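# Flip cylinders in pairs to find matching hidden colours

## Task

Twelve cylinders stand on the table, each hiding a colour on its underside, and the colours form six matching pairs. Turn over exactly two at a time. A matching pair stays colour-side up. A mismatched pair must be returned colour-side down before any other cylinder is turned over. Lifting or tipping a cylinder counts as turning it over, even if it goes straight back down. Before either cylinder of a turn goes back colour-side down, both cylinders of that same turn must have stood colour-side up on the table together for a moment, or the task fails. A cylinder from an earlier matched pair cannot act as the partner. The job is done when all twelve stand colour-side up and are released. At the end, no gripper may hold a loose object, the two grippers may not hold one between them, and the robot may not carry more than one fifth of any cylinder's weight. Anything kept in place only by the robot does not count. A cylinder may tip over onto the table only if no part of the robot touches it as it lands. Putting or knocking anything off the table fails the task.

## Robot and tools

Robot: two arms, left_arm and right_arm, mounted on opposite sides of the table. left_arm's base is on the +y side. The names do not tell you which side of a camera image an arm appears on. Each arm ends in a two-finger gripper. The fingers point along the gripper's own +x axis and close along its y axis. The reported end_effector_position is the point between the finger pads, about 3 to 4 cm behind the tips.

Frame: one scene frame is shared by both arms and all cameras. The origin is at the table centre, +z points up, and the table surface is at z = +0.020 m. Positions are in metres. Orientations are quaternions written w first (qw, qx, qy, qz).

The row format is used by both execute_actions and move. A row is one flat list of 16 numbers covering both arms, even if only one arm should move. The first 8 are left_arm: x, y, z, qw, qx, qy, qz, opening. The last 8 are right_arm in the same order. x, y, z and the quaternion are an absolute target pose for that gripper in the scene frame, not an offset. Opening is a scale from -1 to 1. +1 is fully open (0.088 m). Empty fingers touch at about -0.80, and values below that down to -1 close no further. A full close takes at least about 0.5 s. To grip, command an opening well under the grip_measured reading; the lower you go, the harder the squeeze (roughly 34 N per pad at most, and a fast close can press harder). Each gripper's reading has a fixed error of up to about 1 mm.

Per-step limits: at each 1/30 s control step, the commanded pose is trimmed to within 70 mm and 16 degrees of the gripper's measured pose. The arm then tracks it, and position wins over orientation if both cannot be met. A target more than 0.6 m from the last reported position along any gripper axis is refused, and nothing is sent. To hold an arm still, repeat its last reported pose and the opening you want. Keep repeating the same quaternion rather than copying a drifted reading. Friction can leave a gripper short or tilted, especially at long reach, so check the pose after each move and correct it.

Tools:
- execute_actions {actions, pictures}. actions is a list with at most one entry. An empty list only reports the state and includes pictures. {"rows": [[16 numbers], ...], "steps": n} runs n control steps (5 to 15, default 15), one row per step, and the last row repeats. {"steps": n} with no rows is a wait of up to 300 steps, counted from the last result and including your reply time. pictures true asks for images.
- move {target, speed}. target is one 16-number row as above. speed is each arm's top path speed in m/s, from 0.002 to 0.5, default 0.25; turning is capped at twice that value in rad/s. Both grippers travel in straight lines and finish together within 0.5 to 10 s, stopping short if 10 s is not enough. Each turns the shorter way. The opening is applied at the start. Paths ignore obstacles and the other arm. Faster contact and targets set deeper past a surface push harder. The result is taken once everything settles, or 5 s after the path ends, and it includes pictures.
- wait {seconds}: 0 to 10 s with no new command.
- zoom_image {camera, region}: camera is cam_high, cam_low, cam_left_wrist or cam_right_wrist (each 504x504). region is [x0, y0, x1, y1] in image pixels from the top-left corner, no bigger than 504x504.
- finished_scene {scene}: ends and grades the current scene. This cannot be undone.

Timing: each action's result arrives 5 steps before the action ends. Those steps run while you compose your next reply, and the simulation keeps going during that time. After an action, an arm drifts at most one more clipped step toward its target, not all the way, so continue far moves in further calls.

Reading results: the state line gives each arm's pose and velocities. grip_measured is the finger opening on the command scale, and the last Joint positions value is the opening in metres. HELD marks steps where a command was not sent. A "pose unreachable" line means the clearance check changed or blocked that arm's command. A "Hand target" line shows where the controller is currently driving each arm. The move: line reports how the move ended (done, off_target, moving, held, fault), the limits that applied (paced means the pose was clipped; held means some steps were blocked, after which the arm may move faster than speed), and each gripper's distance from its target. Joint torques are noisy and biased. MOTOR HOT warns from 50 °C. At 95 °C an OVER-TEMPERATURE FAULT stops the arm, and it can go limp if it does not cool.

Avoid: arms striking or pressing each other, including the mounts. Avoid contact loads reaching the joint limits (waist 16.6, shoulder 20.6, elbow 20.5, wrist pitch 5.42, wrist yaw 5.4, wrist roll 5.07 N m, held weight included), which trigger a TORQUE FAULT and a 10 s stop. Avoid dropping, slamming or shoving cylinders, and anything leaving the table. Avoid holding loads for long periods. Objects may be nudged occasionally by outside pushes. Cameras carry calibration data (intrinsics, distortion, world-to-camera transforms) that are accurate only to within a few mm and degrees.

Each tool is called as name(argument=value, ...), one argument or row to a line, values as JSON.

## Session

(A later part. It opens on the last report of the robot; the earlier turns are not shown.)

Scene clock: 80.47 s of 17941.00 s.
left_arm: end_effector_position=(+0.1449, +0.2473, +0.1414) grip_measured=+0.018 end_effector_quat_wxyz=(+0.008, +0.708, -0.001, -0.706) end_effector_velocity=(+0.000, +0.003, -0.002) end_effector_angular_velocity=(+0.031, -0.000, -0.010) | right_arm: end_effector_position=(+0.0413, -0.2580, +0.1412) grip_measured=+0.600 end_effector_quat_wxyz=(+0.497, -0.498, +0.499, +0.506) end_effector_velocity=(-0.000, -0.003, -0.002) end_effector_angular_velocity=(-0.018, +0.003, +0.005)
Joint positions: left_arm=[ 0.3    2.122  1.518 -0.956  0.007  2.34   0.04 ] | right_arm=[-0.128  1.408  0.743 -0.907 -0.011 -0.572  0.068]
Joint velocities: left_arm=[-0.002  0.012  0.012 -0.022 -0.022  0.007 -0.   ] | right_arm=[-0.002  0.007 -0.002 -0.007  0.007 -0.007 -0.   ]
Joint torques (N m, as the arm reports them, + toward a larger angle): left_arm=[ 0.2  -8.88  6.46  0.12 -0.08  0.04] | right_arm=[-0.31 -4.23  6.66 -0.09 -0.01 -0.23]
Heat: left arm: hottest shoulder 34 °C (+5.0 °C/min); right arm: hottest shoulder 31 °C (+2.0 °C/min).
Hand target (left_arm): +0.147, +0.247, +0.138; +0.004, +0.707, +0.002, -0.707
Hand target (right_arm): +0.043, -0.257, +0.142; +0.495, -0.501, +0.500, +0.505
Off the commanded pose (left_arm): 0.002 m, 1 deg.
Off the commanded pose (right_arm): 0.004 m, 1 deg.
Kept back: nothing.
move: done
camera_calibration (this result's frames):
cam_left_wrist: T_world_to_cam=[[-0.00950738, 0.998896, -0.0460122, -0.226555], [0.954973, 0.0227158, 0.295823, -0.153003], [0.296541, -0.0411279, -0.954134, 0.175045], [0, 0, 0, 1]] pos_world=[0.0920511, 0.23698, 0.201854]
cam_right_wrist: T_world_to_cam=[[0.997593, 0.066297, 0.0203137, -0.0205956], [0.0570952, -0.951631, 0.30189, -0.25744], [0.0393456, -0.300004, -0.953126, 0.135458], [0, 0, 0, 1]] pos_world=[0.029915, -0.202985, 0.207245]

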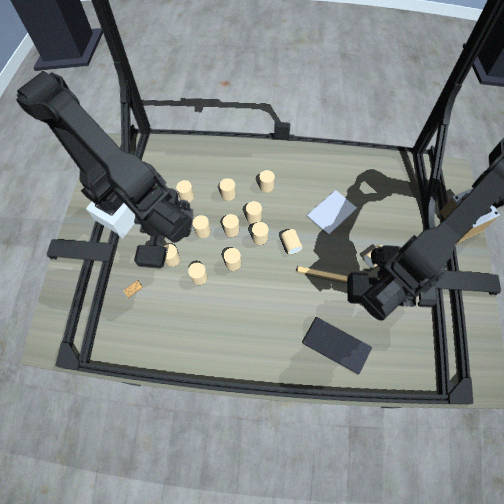

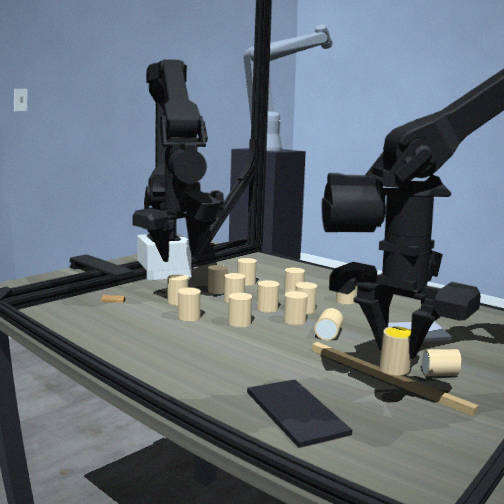

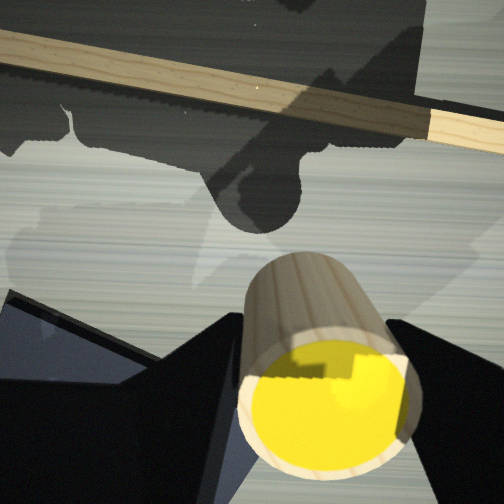

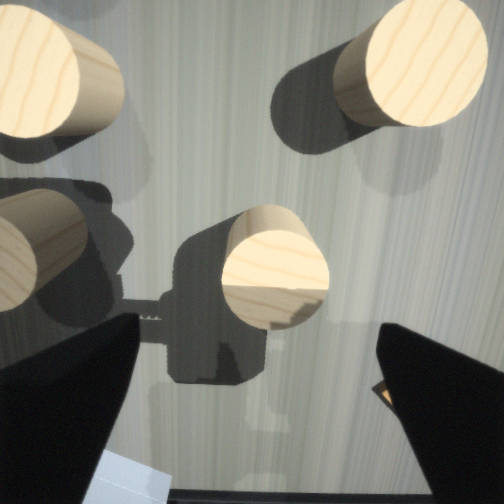

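move(
  target=[0.145,0.249,0.075,0,0.707,0,-0.707,-0.3,0.046,-0.255,0.075,0.5,-0.5,0.5,0.5,0.6],
  speed=0.2,
)

execute_actions(
  actions=[
    {"rows":[[0.145,0.249,0.075,0,0.707,0,-0.707,0.6,0.046,-0.255,0.075,0.5,-0.5,0.5,0.5,-0.3]],"steps":10},
  ],
)

move(
  target=[0.145,0.249,0.16,0,0.707,0,-0.707,0.6,0.046,-0.255,0.16,0.5,-0.5,0.5,0.5,-0.3],
  speed=0.4,
)

move(
  target=[-0.003,0.065,0.3,0.5,0.5,-0.5,-0.5,0.6,0,-0.065,0.302,0.707,0,0,0.707,-0.3],
  speed=0.5,
)

move(
  target=[-0.003,0.027,0.3,0.5,0.5,-0.5,-0.5,0.6,0,-0.027,0.302,0.707,0,0,0.707,-0.3],
)

execute_actions(
  actions=[
    {"rows":[[-0.003,0.027,0.3,0.5,0.5,-0.5,-0.5,-0.3,0,-0.027,0.302,0.707,0,0,0.707,-0.3]],"steps":12},
  ],
)

execute_actions(
  actions=[
    {"rows":[[-0.003,0.027,0.3,0.5,0.5,-0.5,-0.5,-0.3,0,-0.027,0.302,0.707,0,0,0.707,0.6]],"steps":8},
  ],
)

move(
  target=[-0.003,0.065,0.3,0.5,0.5,-0.5,-0.5,-0.3,0,-0.065,0.3,0.707,0,0,0.707,0.6],
  speed=0.4,
)

Scene clock: 82.03 s of 17941.00 s.
left_arm: end_effector_position=(+0.1475, +0.2455, +0.0832) grip_measured=+0.016 end_effector_quat_wxyz=(+0.007, +0.712, -0.005, -0.703) end_effector_velocity=(+0.001, -0.001, +0.000) end_effector_angular_velocity=(-0.000, -0.010, +0.005) | right_arm: end_effector_position=(+0.0466, -0.2521, +0.0790) grip_measured=+0.600 end_effector_quat_wxyz=(+0.503, -0.500, +0.493, +0.504) end_effector_velocity=(-0.005, -0.003, -0.003) end_effector_angular_velocity=(-0.007, +0.030, +0.005)
Joint positions: left_arm=[ 0.3    2.224  1.429 -0.755  0.003  2.347  0.04 ] | right_arm=[-0.128  1.59   0.611 -0.579 -0.003 -0.572  0.068]
Joint velocities: left_arm=[-0.002 -0.002 -0.002  0.007 -0.007 -0.007 -0.   ] | right_arm=[-0.002  0.007 -0.007 -0.007 -0.022 -0.007  0.   ]
Joint torques (N m, as the arm reports them, + toward a larger angle): left_arm=[ 0.11 -8.92  4.01  0.5  -0.06  0.08] | right_arm=[-0.31 -4.67  3.37  0.3   0.    0.16]
Heat: left arm: hottest shoulder 34 °C (+4.1 °C/min); right arm: hottest shoulder 31 °C (+2.0 °C/min).
Hand target (left_arm): +0.145, +0.249, +0.075; +0.000, +0.707, -0.000, -0.707
Hand target (right_arm): +0.046, -0.256, +0.075; +0.500, -0.500, +0.500, +0.500
Off the commanded pose (left_arm): 0.009 m, 1 deg.
Off the commanded pose (right_arm): 0.005 m, 1 deg.
Kept back: nothing.
move: off_target (left_arm)
camera_calibration (this result's frames):
cam_left_wrist: T_world_to_cam=[[-0.00183774, 0.998728, -0.0503891, -0.22818], [0.952009, 0.0171697, 0.305588, -0.137252], [0.306065, -0.0474092, -0.95083, 0.118486], [0, 0, 0, 1]] pos_world=[0.0939817, 0.235864, 0.143105]
cam_right_wrist: T_world_to_cam=[[0.997192, 0.0656263, 0.036081, -0.0264745], [0.0521309, -0.954162, 0.294714, -0.233133], [0.0537682, -0.292006, -0.954904, 0.0792325], [0, 0, 0, 1]] pos_world=[0.0342934, -0.197573, 0.145322]

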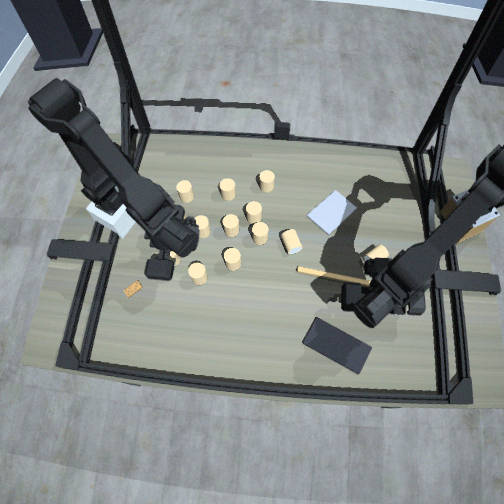

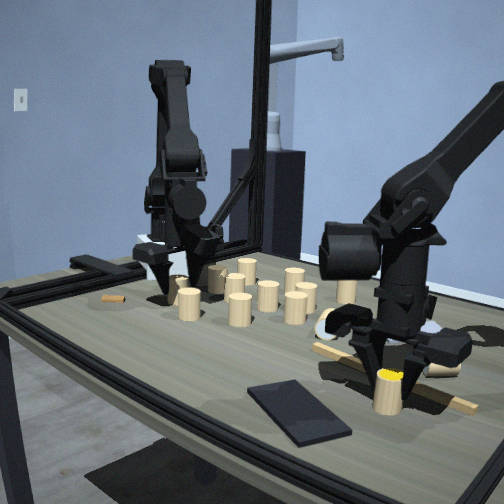

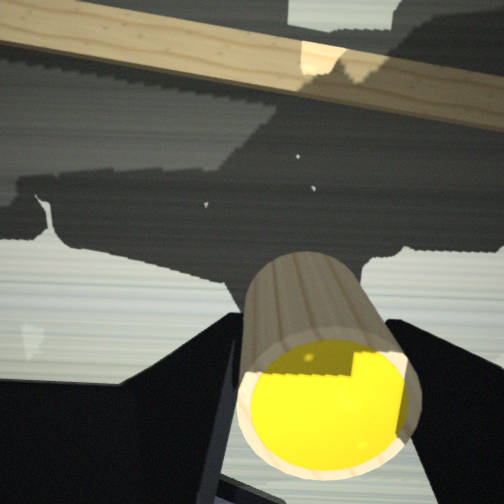

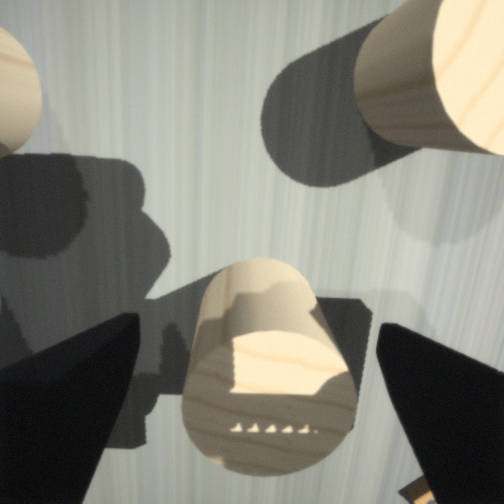

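Scene clock: 82.20 s of 17941.00 s.
left_arm: end_effector_position=(+0.1476, +0.2454, +0.0830) grip_measured=+0.287 end_effector_quat_wxyz=(+0.007, +0.712, -0.005, -0.702) end_effector_velocity=(-0.000, +0.000, -0.003) end_effector_angular_velocity=(+0.007, -0.004, -0.010) | right_arm: end_effector_position=(+0.0468, -0.2521, +0.0783) grip_measured=+0.016 end_effector_quat_wxyz=(+0.502, -0.500, +0.494, +0.504) end_effector_velocity=(-0.029, -0.003, -0.002) end_effector_angular_velocity=(+0.014, +0.191, -0.017)
Joint positions: left_arm=[ 0.3    2.224  1.429 -0.753  0.003  2.347  0.053] | right_arm=[-0.129  1.593  0.611 -0.576 -0.002 -0.572  0.04 ]
Joint velocities: left_arm=[-0.002  0.007 -0.002  0.007 -0.007  0.007  0.17 ] | right_arm=[-0.012  0.012  0.002 -0.081 -0.168  0.007 -0.174]
Joint torques (N m, as the arm reports them, + toward a larger angle): left_arm=[ 0.05 -8.85  3.87  0.45 -0.07  0.1 ] | right_arm=[-0.23 -4.72  3.57  0.29 -0.09  0.13]
Heat: left arm: hottest shoulder 34 °C (+4.1 °C/min); right arm: hottest shoulder 31 °C (+2.0 °C/min).
Steps of this call (steps 1 to 5: the first 5 steps of this action). Readings (end_effector_position):
1: left_arm (+0.1475, +0.2455, +0.0832) | right_arm (+0.0467, -0.2520, +0.0789)
2: left_arm (+0.1476, +0.2455, +0.0832) | right_arm (+0.0468, -0.2520, +0.0787)
4: left_arm (+0.1476, +0.2454, +0.0830) | right_arm (+0.0467, -0.2521, +0.0784)
5: the state above

Scene clock: 83.73 s of 17941.00 s.
left_arm: end_effector_position=(+0.1424, +0.2508, +0.1544) grip_measured=+0.600 end_effector_quat_wxyz=(-0.002, +0.703, +0.004, -0.712) end_effector_velocity=(-0.004, +0.004, +0.003) end_effector_angular_velocity=(+0.024, +0.014, -0.010) | right_arm: end_effector_position=(+0.0444, -0.2557, +0.1556) grip_measured=+0.022 end_effector_quat_wxyz=(+0.493, -0.502, +0.503, +0.502) end_effector_velocity=(-0.002, -0.002, +0.003) end_effector_angular_velocity=(-0.002, +0.010, +0.019)
Joint positions: left_arm=[ 0.3    2.11   1.554 -1.03   0.003  2.347  0.068] | right_arm=[-0.129  1.409  0.806 -0.981 -0.003 -0.572  0.04 ]
Joint velocities: left_arm=[-0.002 -0.002  0.007 -0.037 -0.007  0.007 -0.   ] | right_arm=[-0.002 -0.007  0.007 -0.022 -0.007 -0.022 -0.   ]
Joint torques (N m, as the arm reports them, + toward a larger angle): left_arm=[  0.09 -11.83   5.97   0.12  -0.08   0.06] | right_arm=[-0.3  -6.42  6.87 -0.11  0.    0.13]
Heat: left arm: hottest shoulder 35 °C (+5.0 °C/min); right arm: hottest shoulder 31 °C (+2.0 °C/min).
Hand target (left_arm): +0.145, +0.249, +0.160; +0.000, +0.707, +0.000, -0.707
Hand target (right_arm): +0.047, -0.254, +0.160; +0.500, -0.500, +0.500, +0.500
Off your previous action's commanded pose (left_arm): 0.009 m, 1 deg at its last step (step 5 of this call).
Off your previous action's commanded pose (right_arm): 0.004 m, 1 deg at its last step (step 5 of this call).
Off the commanded pose (left_arm): 0.006 m, 1 deg.
Off the commanded pose (right_arm): 0.005 m, 1 deg.
Kept back: nothing.
move: done
camera_calibration (this result's frames):
cam_left_wrist: T_world_to_cam=[[-0.00278649, 0.999707, -0.0240279, -0.234062], [0.959487, 0.00944252, 0.281596, -0.149641], [0.28174, -0.0222698, -0.959232, 0.186512], [0, 0, 0, 1]] pos_world=[0.0903784, 0.23956, 0.215422]
cam_right_wrist: T_world_to_cam=[[0.997664, 0.0655119, 0.0193639, -0.0241712], [0.0560558, -0.947081, 0.316062, -0.260748], [0.039045, -0.314238, -0.948541, 0.145394], [0, 0, 0, 1]] pos_world=[0.0330543, -0.199678, 0.220793]

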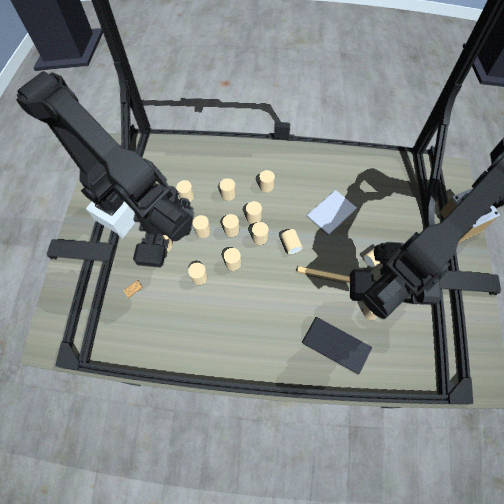

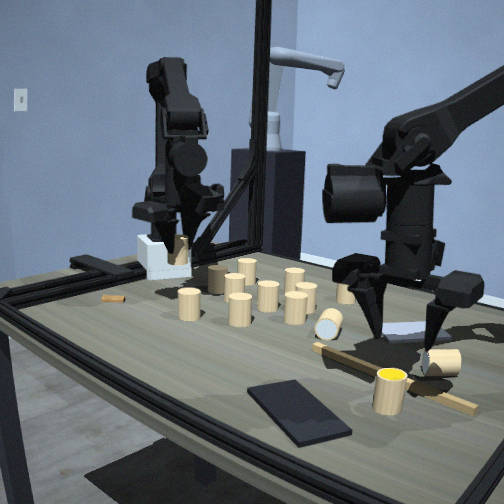

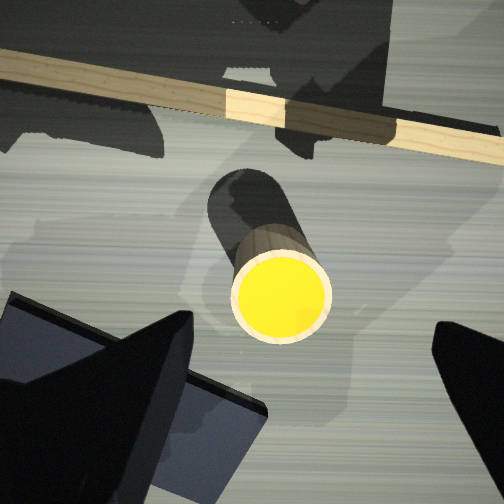

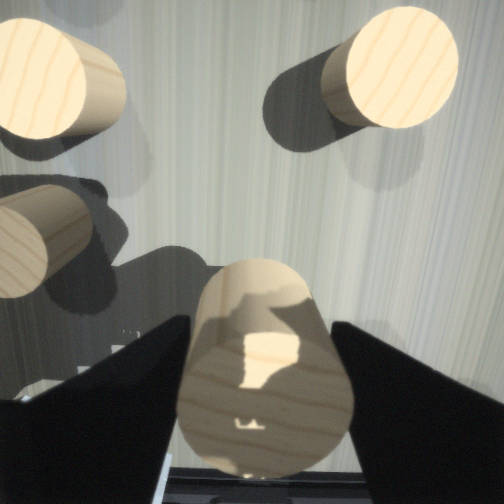

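Scene clock: 86.03 s of 17941.00 s.
left_arm: end_effector_position=(-0.0038, +0.0665, +0.3127) grip_measured=+0.600 end_effector_quat_wxyz=(+0.499, +0.497, -0.510, -0.495) end_effector_velocity=(+0.000, -0.001, -0.009) end_effector_angular_velocity=(+0.016, +0.029, +0.004) | right_arm: end_effector_position=(+0.0015, -0.0635, +0.3058) grip_measured=+0.022 end_effector_quat_wxyz=(+0.711, -0.003, -0.010, +0.703) end_effector_velocity=(-0.004, +0.000, +0.000) end_effector_angular_velocity=(+0.016, -0.013, +0.024)
Joint positions: left_arm=[-0.085  1.824  0.838  1.005  0.404  1.577  0.068] | right_arm=[ 0.137  1.361  0.447  0.925 -0.289 -0.014  0.04 ]
Joint velocities: left_arm=[-0.002  0.017 -0.007  0.007 -0.007 -0.022  0.   ] | right_arm=[ 0.002  0.012 -0.007  0.037 -0.022 -0.007  0.001]
Joint torques (N m, as the arm reports them, + toward a larger angle): left_arm=[-0.3  -7.26  4.32  1.85 -0.14 -0.16] | right_arm=[ 0.29 -4.76  5.08  1.6   0.04  0.2 ]
Heat: left arm: hottest shoulder 35 °C (+5.1 °C/min); right arm: hottest shoulder 31 °C (+2.0 °C/min).
Hand target (left_arm): -0.005, +0.067, +0.302; +0.497, +0.499, -0.502, -0.503
Hand target (right_arm): +0.001, -0.064, +0.301; +0.711, -0.003, -0.003, +0.703
Off the commanded pose (left_arm): 0.013 m, 1 deg.
Off the commanded pose (right_arm): 0.004 m, 1 deg.
Kept back: nothing.
move: off_target (left_arm)
camera_calibration (this result's frames):
cam_left_wrist: T_world_to_cam=[[0.0133318, -0.0507548, -0.998622, 0.328245], [0.958546, 0.284934, -0.00168488, 0.0180294], [0.284626, -0.957203, 0.0524495, 0.121251], [0, 0, 0, 1]] pos_world=[-0.0561693, 0.127585, 0.321463]
cam_right_wrist: T_world_to_cam=[[0.996293, -0.0413305, 0.0754458, -0.0209005], [0.059766, -0.298242, -0.952617, 0.305389], [0.0618733, 0.953595, -0.294667, 0.230494], [0, 0, 0, 1]] pos_world=[-0.0116903, -0.129582, 0.360415]

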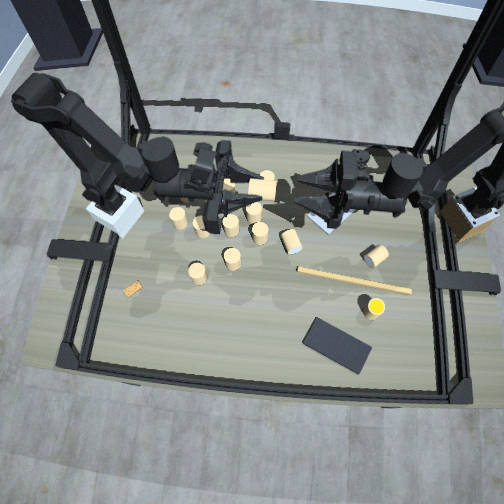

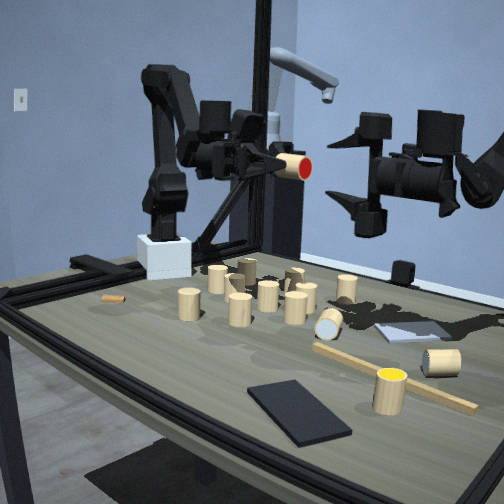

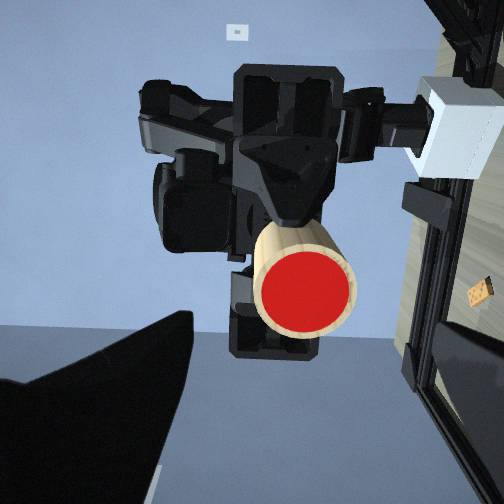

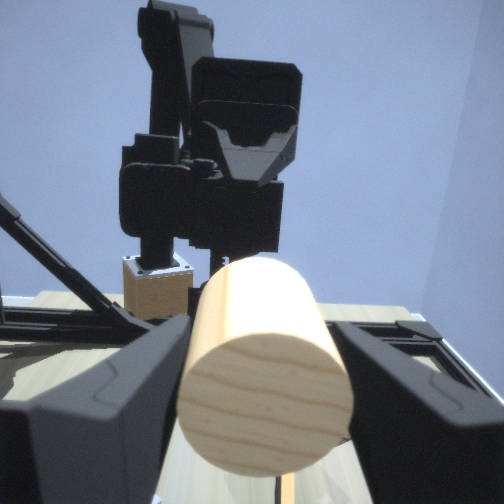

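Scene clock: 86.93 s of 17941.00 s.
left_arm: end_effector_position=(-0.0032, +0.0306, +0.3038) grip_measured=+0.600 end_effector_quat_wxyz=(+0.500, +0.500, -0.503, -0.497) end_effector_velocity=(+0.000, -0.002, +0.000) end_effector_angular_velocity=(+0.002, +0.023, +0.005) | right_arm: end_effector_position=(+0.0000, -0.0301, +0.2998) grip_measured=+0.022 end_effector_quat_wxyz=(+0.707, -0.004, +0.001, +0.707) end_effector_velocity=(+0.002, +0.001, -0.003) end_effector_angular_velocity=(-0.012, -0.004, -0.010)
Joint positions: left_arm=[-0.123  1.944  0.975  0.977  0.356  1.574  0.068] | right_arm=[ 0.174  1.509  0.555  0.947 -0.262 -0.006  0.04 ]
Joint velocities: left_arm=[-0.002  0.002  0.007 -0.007 -0.007 -0.022  0.   ] | right_arm=[-0.002  0.007  0.002 -0.007  0.007 -0.007 -0.001]
Joint torques (N m, as the arm reports them, + toward a larger angle): left_arm=[-0.17 -7.78  6.6   1.42 -0.19 -0.17] | right_arm=[ 0.29 -5.75  7.58  1.62  0.02  0.2 ]
Heat: left arm: hottest shoulder 35 °C (+5.0 °C/min); right arm: hottest elbow 31 °C (+2.0 °C/min).
Hand target (left_arm): -0.003, +0.027, +0.300; +0.500, +0.500, -0.500, -0.500
Hand target (right_arm): -0.000, -0.027, +0.302; +0.707, -0.000, +0.000, +0.707
Off the commanded pose (left_arm): 0.005 m, 1 deg.
Off the commanded pose (right_arm): 0.004 m, 0 deg.
Kept back: nothing.
move: done
camera_calibration (this result's frames):
cam_left_wrist: T_world_to_cam=[[0.00590511, -0.0402541, -0.999172, 0.317336], [0.95599, 0.293335, -0.00616781, 0.0287769], [0.29334, -0.955162, 0.0402147, 0.0909004], [0, 0, 0, 1]] pos_world=[-0.056049, 0.0911575, 0.313595]
cam_right_wrist: T_world_to_cam=[[0.997608, -0.029535, 0.0624958, -0.0132974], [0.0501345, -0.313274, -0.948338, 0.307997], [0.0475875, 0.949203, -0.311044, 0.201711], [0, 0, 0, 1]] pos_world=[-0.0117746, -0.0953699, 0.355658]

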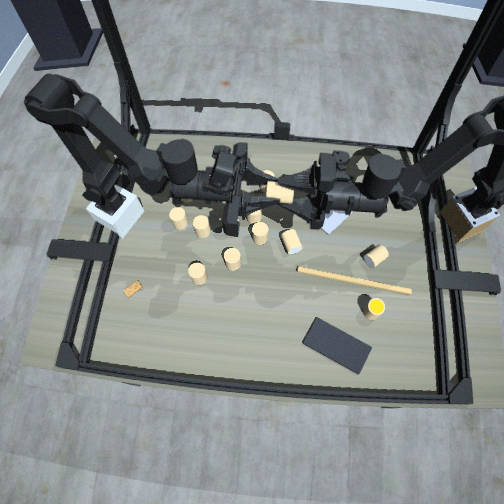

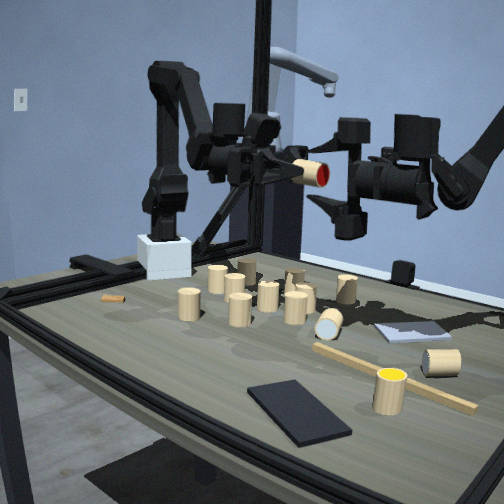

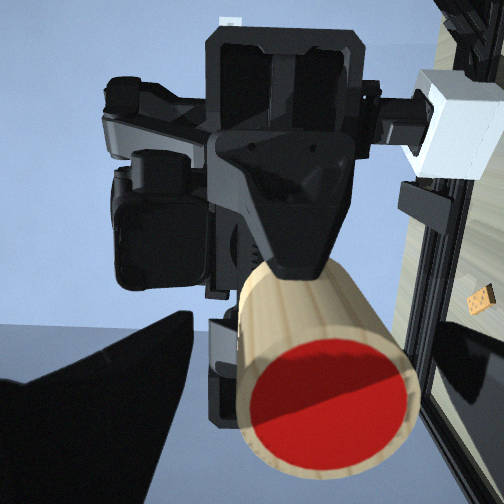

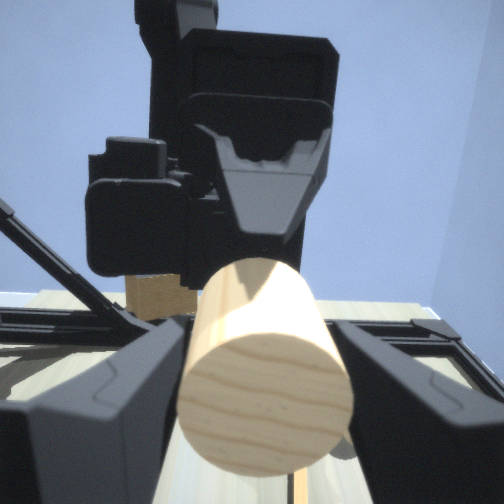

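Scene clock: 87.17 s of 17941.00 s.
left_arm: end_effector_position=(-0.0030, +0.0303, +0.3038) grip_measured=+0.028 end_effector_quat_wxyz=(+0.500, +0.500, -0.503, -0.497) end_effector_velocity=(+0.002, +0.001, -0.004) end_effector_angular_velocity=(+0.021, +0.015, +0.010) | right_arm: end_effector_position=(+0.0000, -0.0297, +0.2998) grip_measured=+0.022 end_effector_quat_wxyz=(+0.707, -0.003, +0.001, +0.707) end_effector_velocity=(+0.002, -0.000, +0.003) end_effector_angular_velocity=(+0.017, +0.003, -0.010)
Joint positions: left_arm=[-0.123  1.945  0.977  0.975  0.356  1.573  0.04 ] | right_arm=[ 0.175  1.511  0.556  0.948 -0.262 -0.004  0.04 ]
Joint velocities: left_arm=[ 0.002 -0.002 -0.002 -0.022 -0.007 -0.007  0.   ] | right_arm=[-0.002  0.002 -0.002  0.022  0.007  0.007 -0.001]
Joint torques (N m, as the arm reports them, + toward a larger angle): left_arm=[-0.32 -8.09  6.37  1.54 -0.12 -0.13] | right_arm=[ 0.29 -5.86  7.65  1.55  0.03  0.16]
Heat: left arm: hottest shoulder 35 °C (+5.1 °C/min); right arm: hottest elbow 31 °C (+2.0 °C/min).
Steps of this call (steps 1 to 7: the first 7 steps of this action). Readings (end_effector_position):
1: left_arm (-0.0032, +0.0305, +0.3037) | right_arm (+0.0000, -0.0300, +0.2998)
2: left_arm (-0.0031, +0.0305, +0.3038) | right_arm (+0.0000, -0.0300, +0.2997)
4: left_arm (-0.0031, +0.0304, +0.3036) | right_arm (+0.0001, -0.0298, +0.3000)
7: the state above

Scene clock: 87.43 s of 17941.00 s.
left_arm: end_effector_position=(-0.0030, +0.0302, +0.3038) grip_measured=+0.028 end_effector_quat_wxyz=(+0.501, +0.500, -0.503, -0.497) end_effector_velocity=(+0.000, -0.001, -0.004) end_effector_angular_velocity=(+0.011, +0.026, +0.005) | right_arm: end_effector_position=(+0.0001, -0.0296, +0.2999) grip_measured=+0.078 end_effector_quat_wxyz=(+0.707, -0.003, +0.001, +0.707) end_effector_velocity=(-0.001, +0.004, +0.008) end_effector_angular_velocity=(+0.017, -0.012, +0.020)
Joint positions: left_arm=[-0.123  1.946  0.977  0.975  0.356  1.573  0.04 ] | right_arm=[ 0.175  1.511  0.556  0.948 -0.261 -0.004  0.043]
Joint velocities: left_arm=[-0.002  0.007  0.002 -0.007 -0.007 -0.022 -0.001] | right_arm=[-0.002  0.002  0.027 -0.007 -0.022 -0.007  0.114]
Joint torques (N m, as the arm reports them, + toward a larger angle): left_arm=[-0.12 -8.11  6.38  1.52 -0.08 -0.15] | right_arm=[ 0.24 -5.89  7.43  1.54  0.03  0.14]
Heat: left arm: hottest shoulder 35 °C (+5.0 °C/min); right arm: hottest elbow 31 °C (+2.0 °C/min).
Off your previous action's commanded pose (left_arm): 0.005 m, 0 deg at its last step (step 5 of this call).
Off your previous action's commanded pose (right_arm): 0.004 m, 0 deg at its last step (step 5 of this call).
Steps of this call (steps 1 to 5: the last 5 steps of your previous action; steps 6 to 8: the first 3 steps of this action). Readings (end_effector_position):
6: left_arm (-0.0030, +0.0303, +0.3038) | right_arm (+0.0001, -0.0297, +0.2998)
7: left_arm (-0.0030, +0.0303, +0.3038) | right_arm (+0.0001, -0.0297, +0.2998)
8: the state above

Scene clock: 88.93 s of 17941.00 s.
left_arm: end_effector_position=(-0.0028, +0.0615, +0.2972) grip_measured=+0.025 end_effector_quat_wxyz=(+0.498, +0.502, -0.498, -0.502) end_effector_velocity=(-0.001, +0.001, -0.001) end_effector_angular_velocity=(+0.007, +0.010, +0.005) | right_arm: end_effector_position=(+0.0001, -0.0621, +0.3024) grip_measured=+0.600 end_effector_quat_wxyz=(+0.707, +0.000, -0.004, +0.707) end_effector_velocity=(+0.001, -0.004, -0.000) end_effector_angular_velocity=(-0.002, -0.007, -0.000)
Joint positions: left_arm=[-0.091  1.869  0.843  1.019  0.388  1.573  0.04 ] | right_arm=[ 0.138  1.378  0.445  0.939 -0.298 -0.004  0.068]
Joint velocities: left_arm=[-0.002 -0.007 -0.007 -0.007 -0.007 -0.007 -0.   ] | right_arm=[-0.007 -0.017 -0.012 -0.007 -0.007 -0.007 -0.   ]
Joint torques (N m, as the arm reports them, + toward a larger angle): left_arm=[  0.22 -10.95   4.84   1.97   0.17  -0.09] | right_arm=[-0.33 -6.78  4.82  1.16 -0.12  0.16]
Heat: left arm: hottest shoulder 35 °C (+5.0 °C/min); right arm: hottest shoulder 31 °C (+2.0 °C/min).
Hand target (left_arm): -0.003, +0.065, +0.300; +0.500, +0.500, -0.500, -0.500
Hand target (right_arm): +0.000, -0.065, +0.300; +0.707, +0.000, -0.000, +0.707
Off your previous action's commanded pose (left_arm): 0.004 m, 0 deg at its last step (step 5 of this call).
Off your previous action's commanded pose (right_arm): 0.002 m, 0 deg at its last step (step 5 of this call).
Off the commanded pose (left_arm): 0.005 m, 0 deg.
Off the commanded pose (right_arm): 0.004 m, 0 deg.
Kept back: nothing.
move: done
camera_calibration (this result's frames):
cam_left_wrist: T_world_to_cam=[[0.000421747, -0.0271084, -0.999632, 0.311283], [0.95584, 0.293789, -0.00756379, 0.0196236], [0.293886, -0.955486, 0.0260352, 0.12477], [0, 0, 0, 1]] pos_world=[-0.0555563, 0.121889, 0.308069]
cam_right_wrist: T_world_to_cam=[[0.997471, -0.0303478, 0.0642644, -0.015096], [0.0521854, -0.301081, -0.952169, 0.302387], [0.0482451, 0.953115, -0.298736, 0.229382], [0, 0, 0, 1]] pos_world=[-0.0117889, -0.128042, 0.357418]

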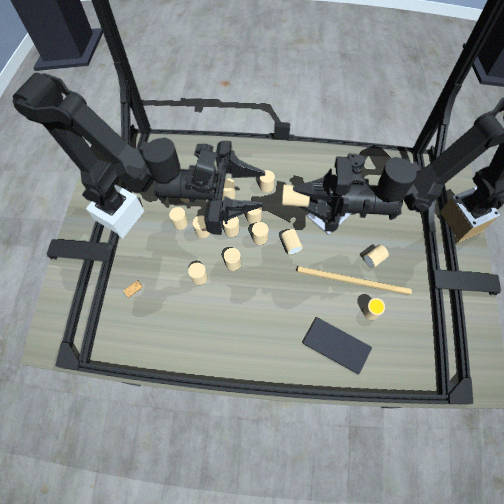

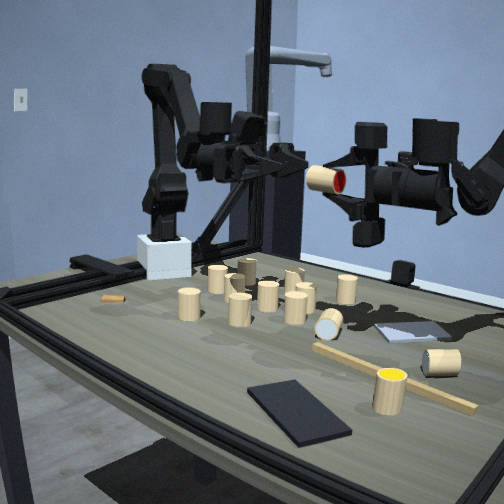

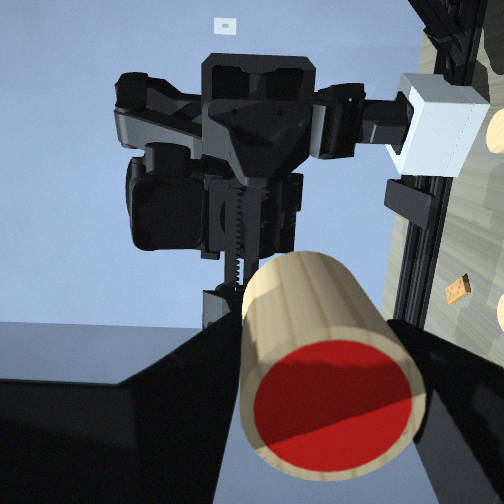

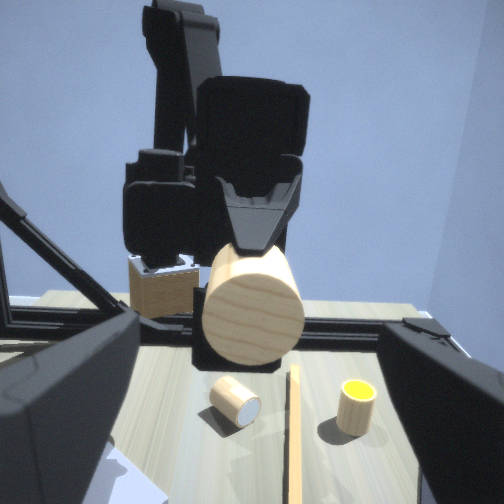

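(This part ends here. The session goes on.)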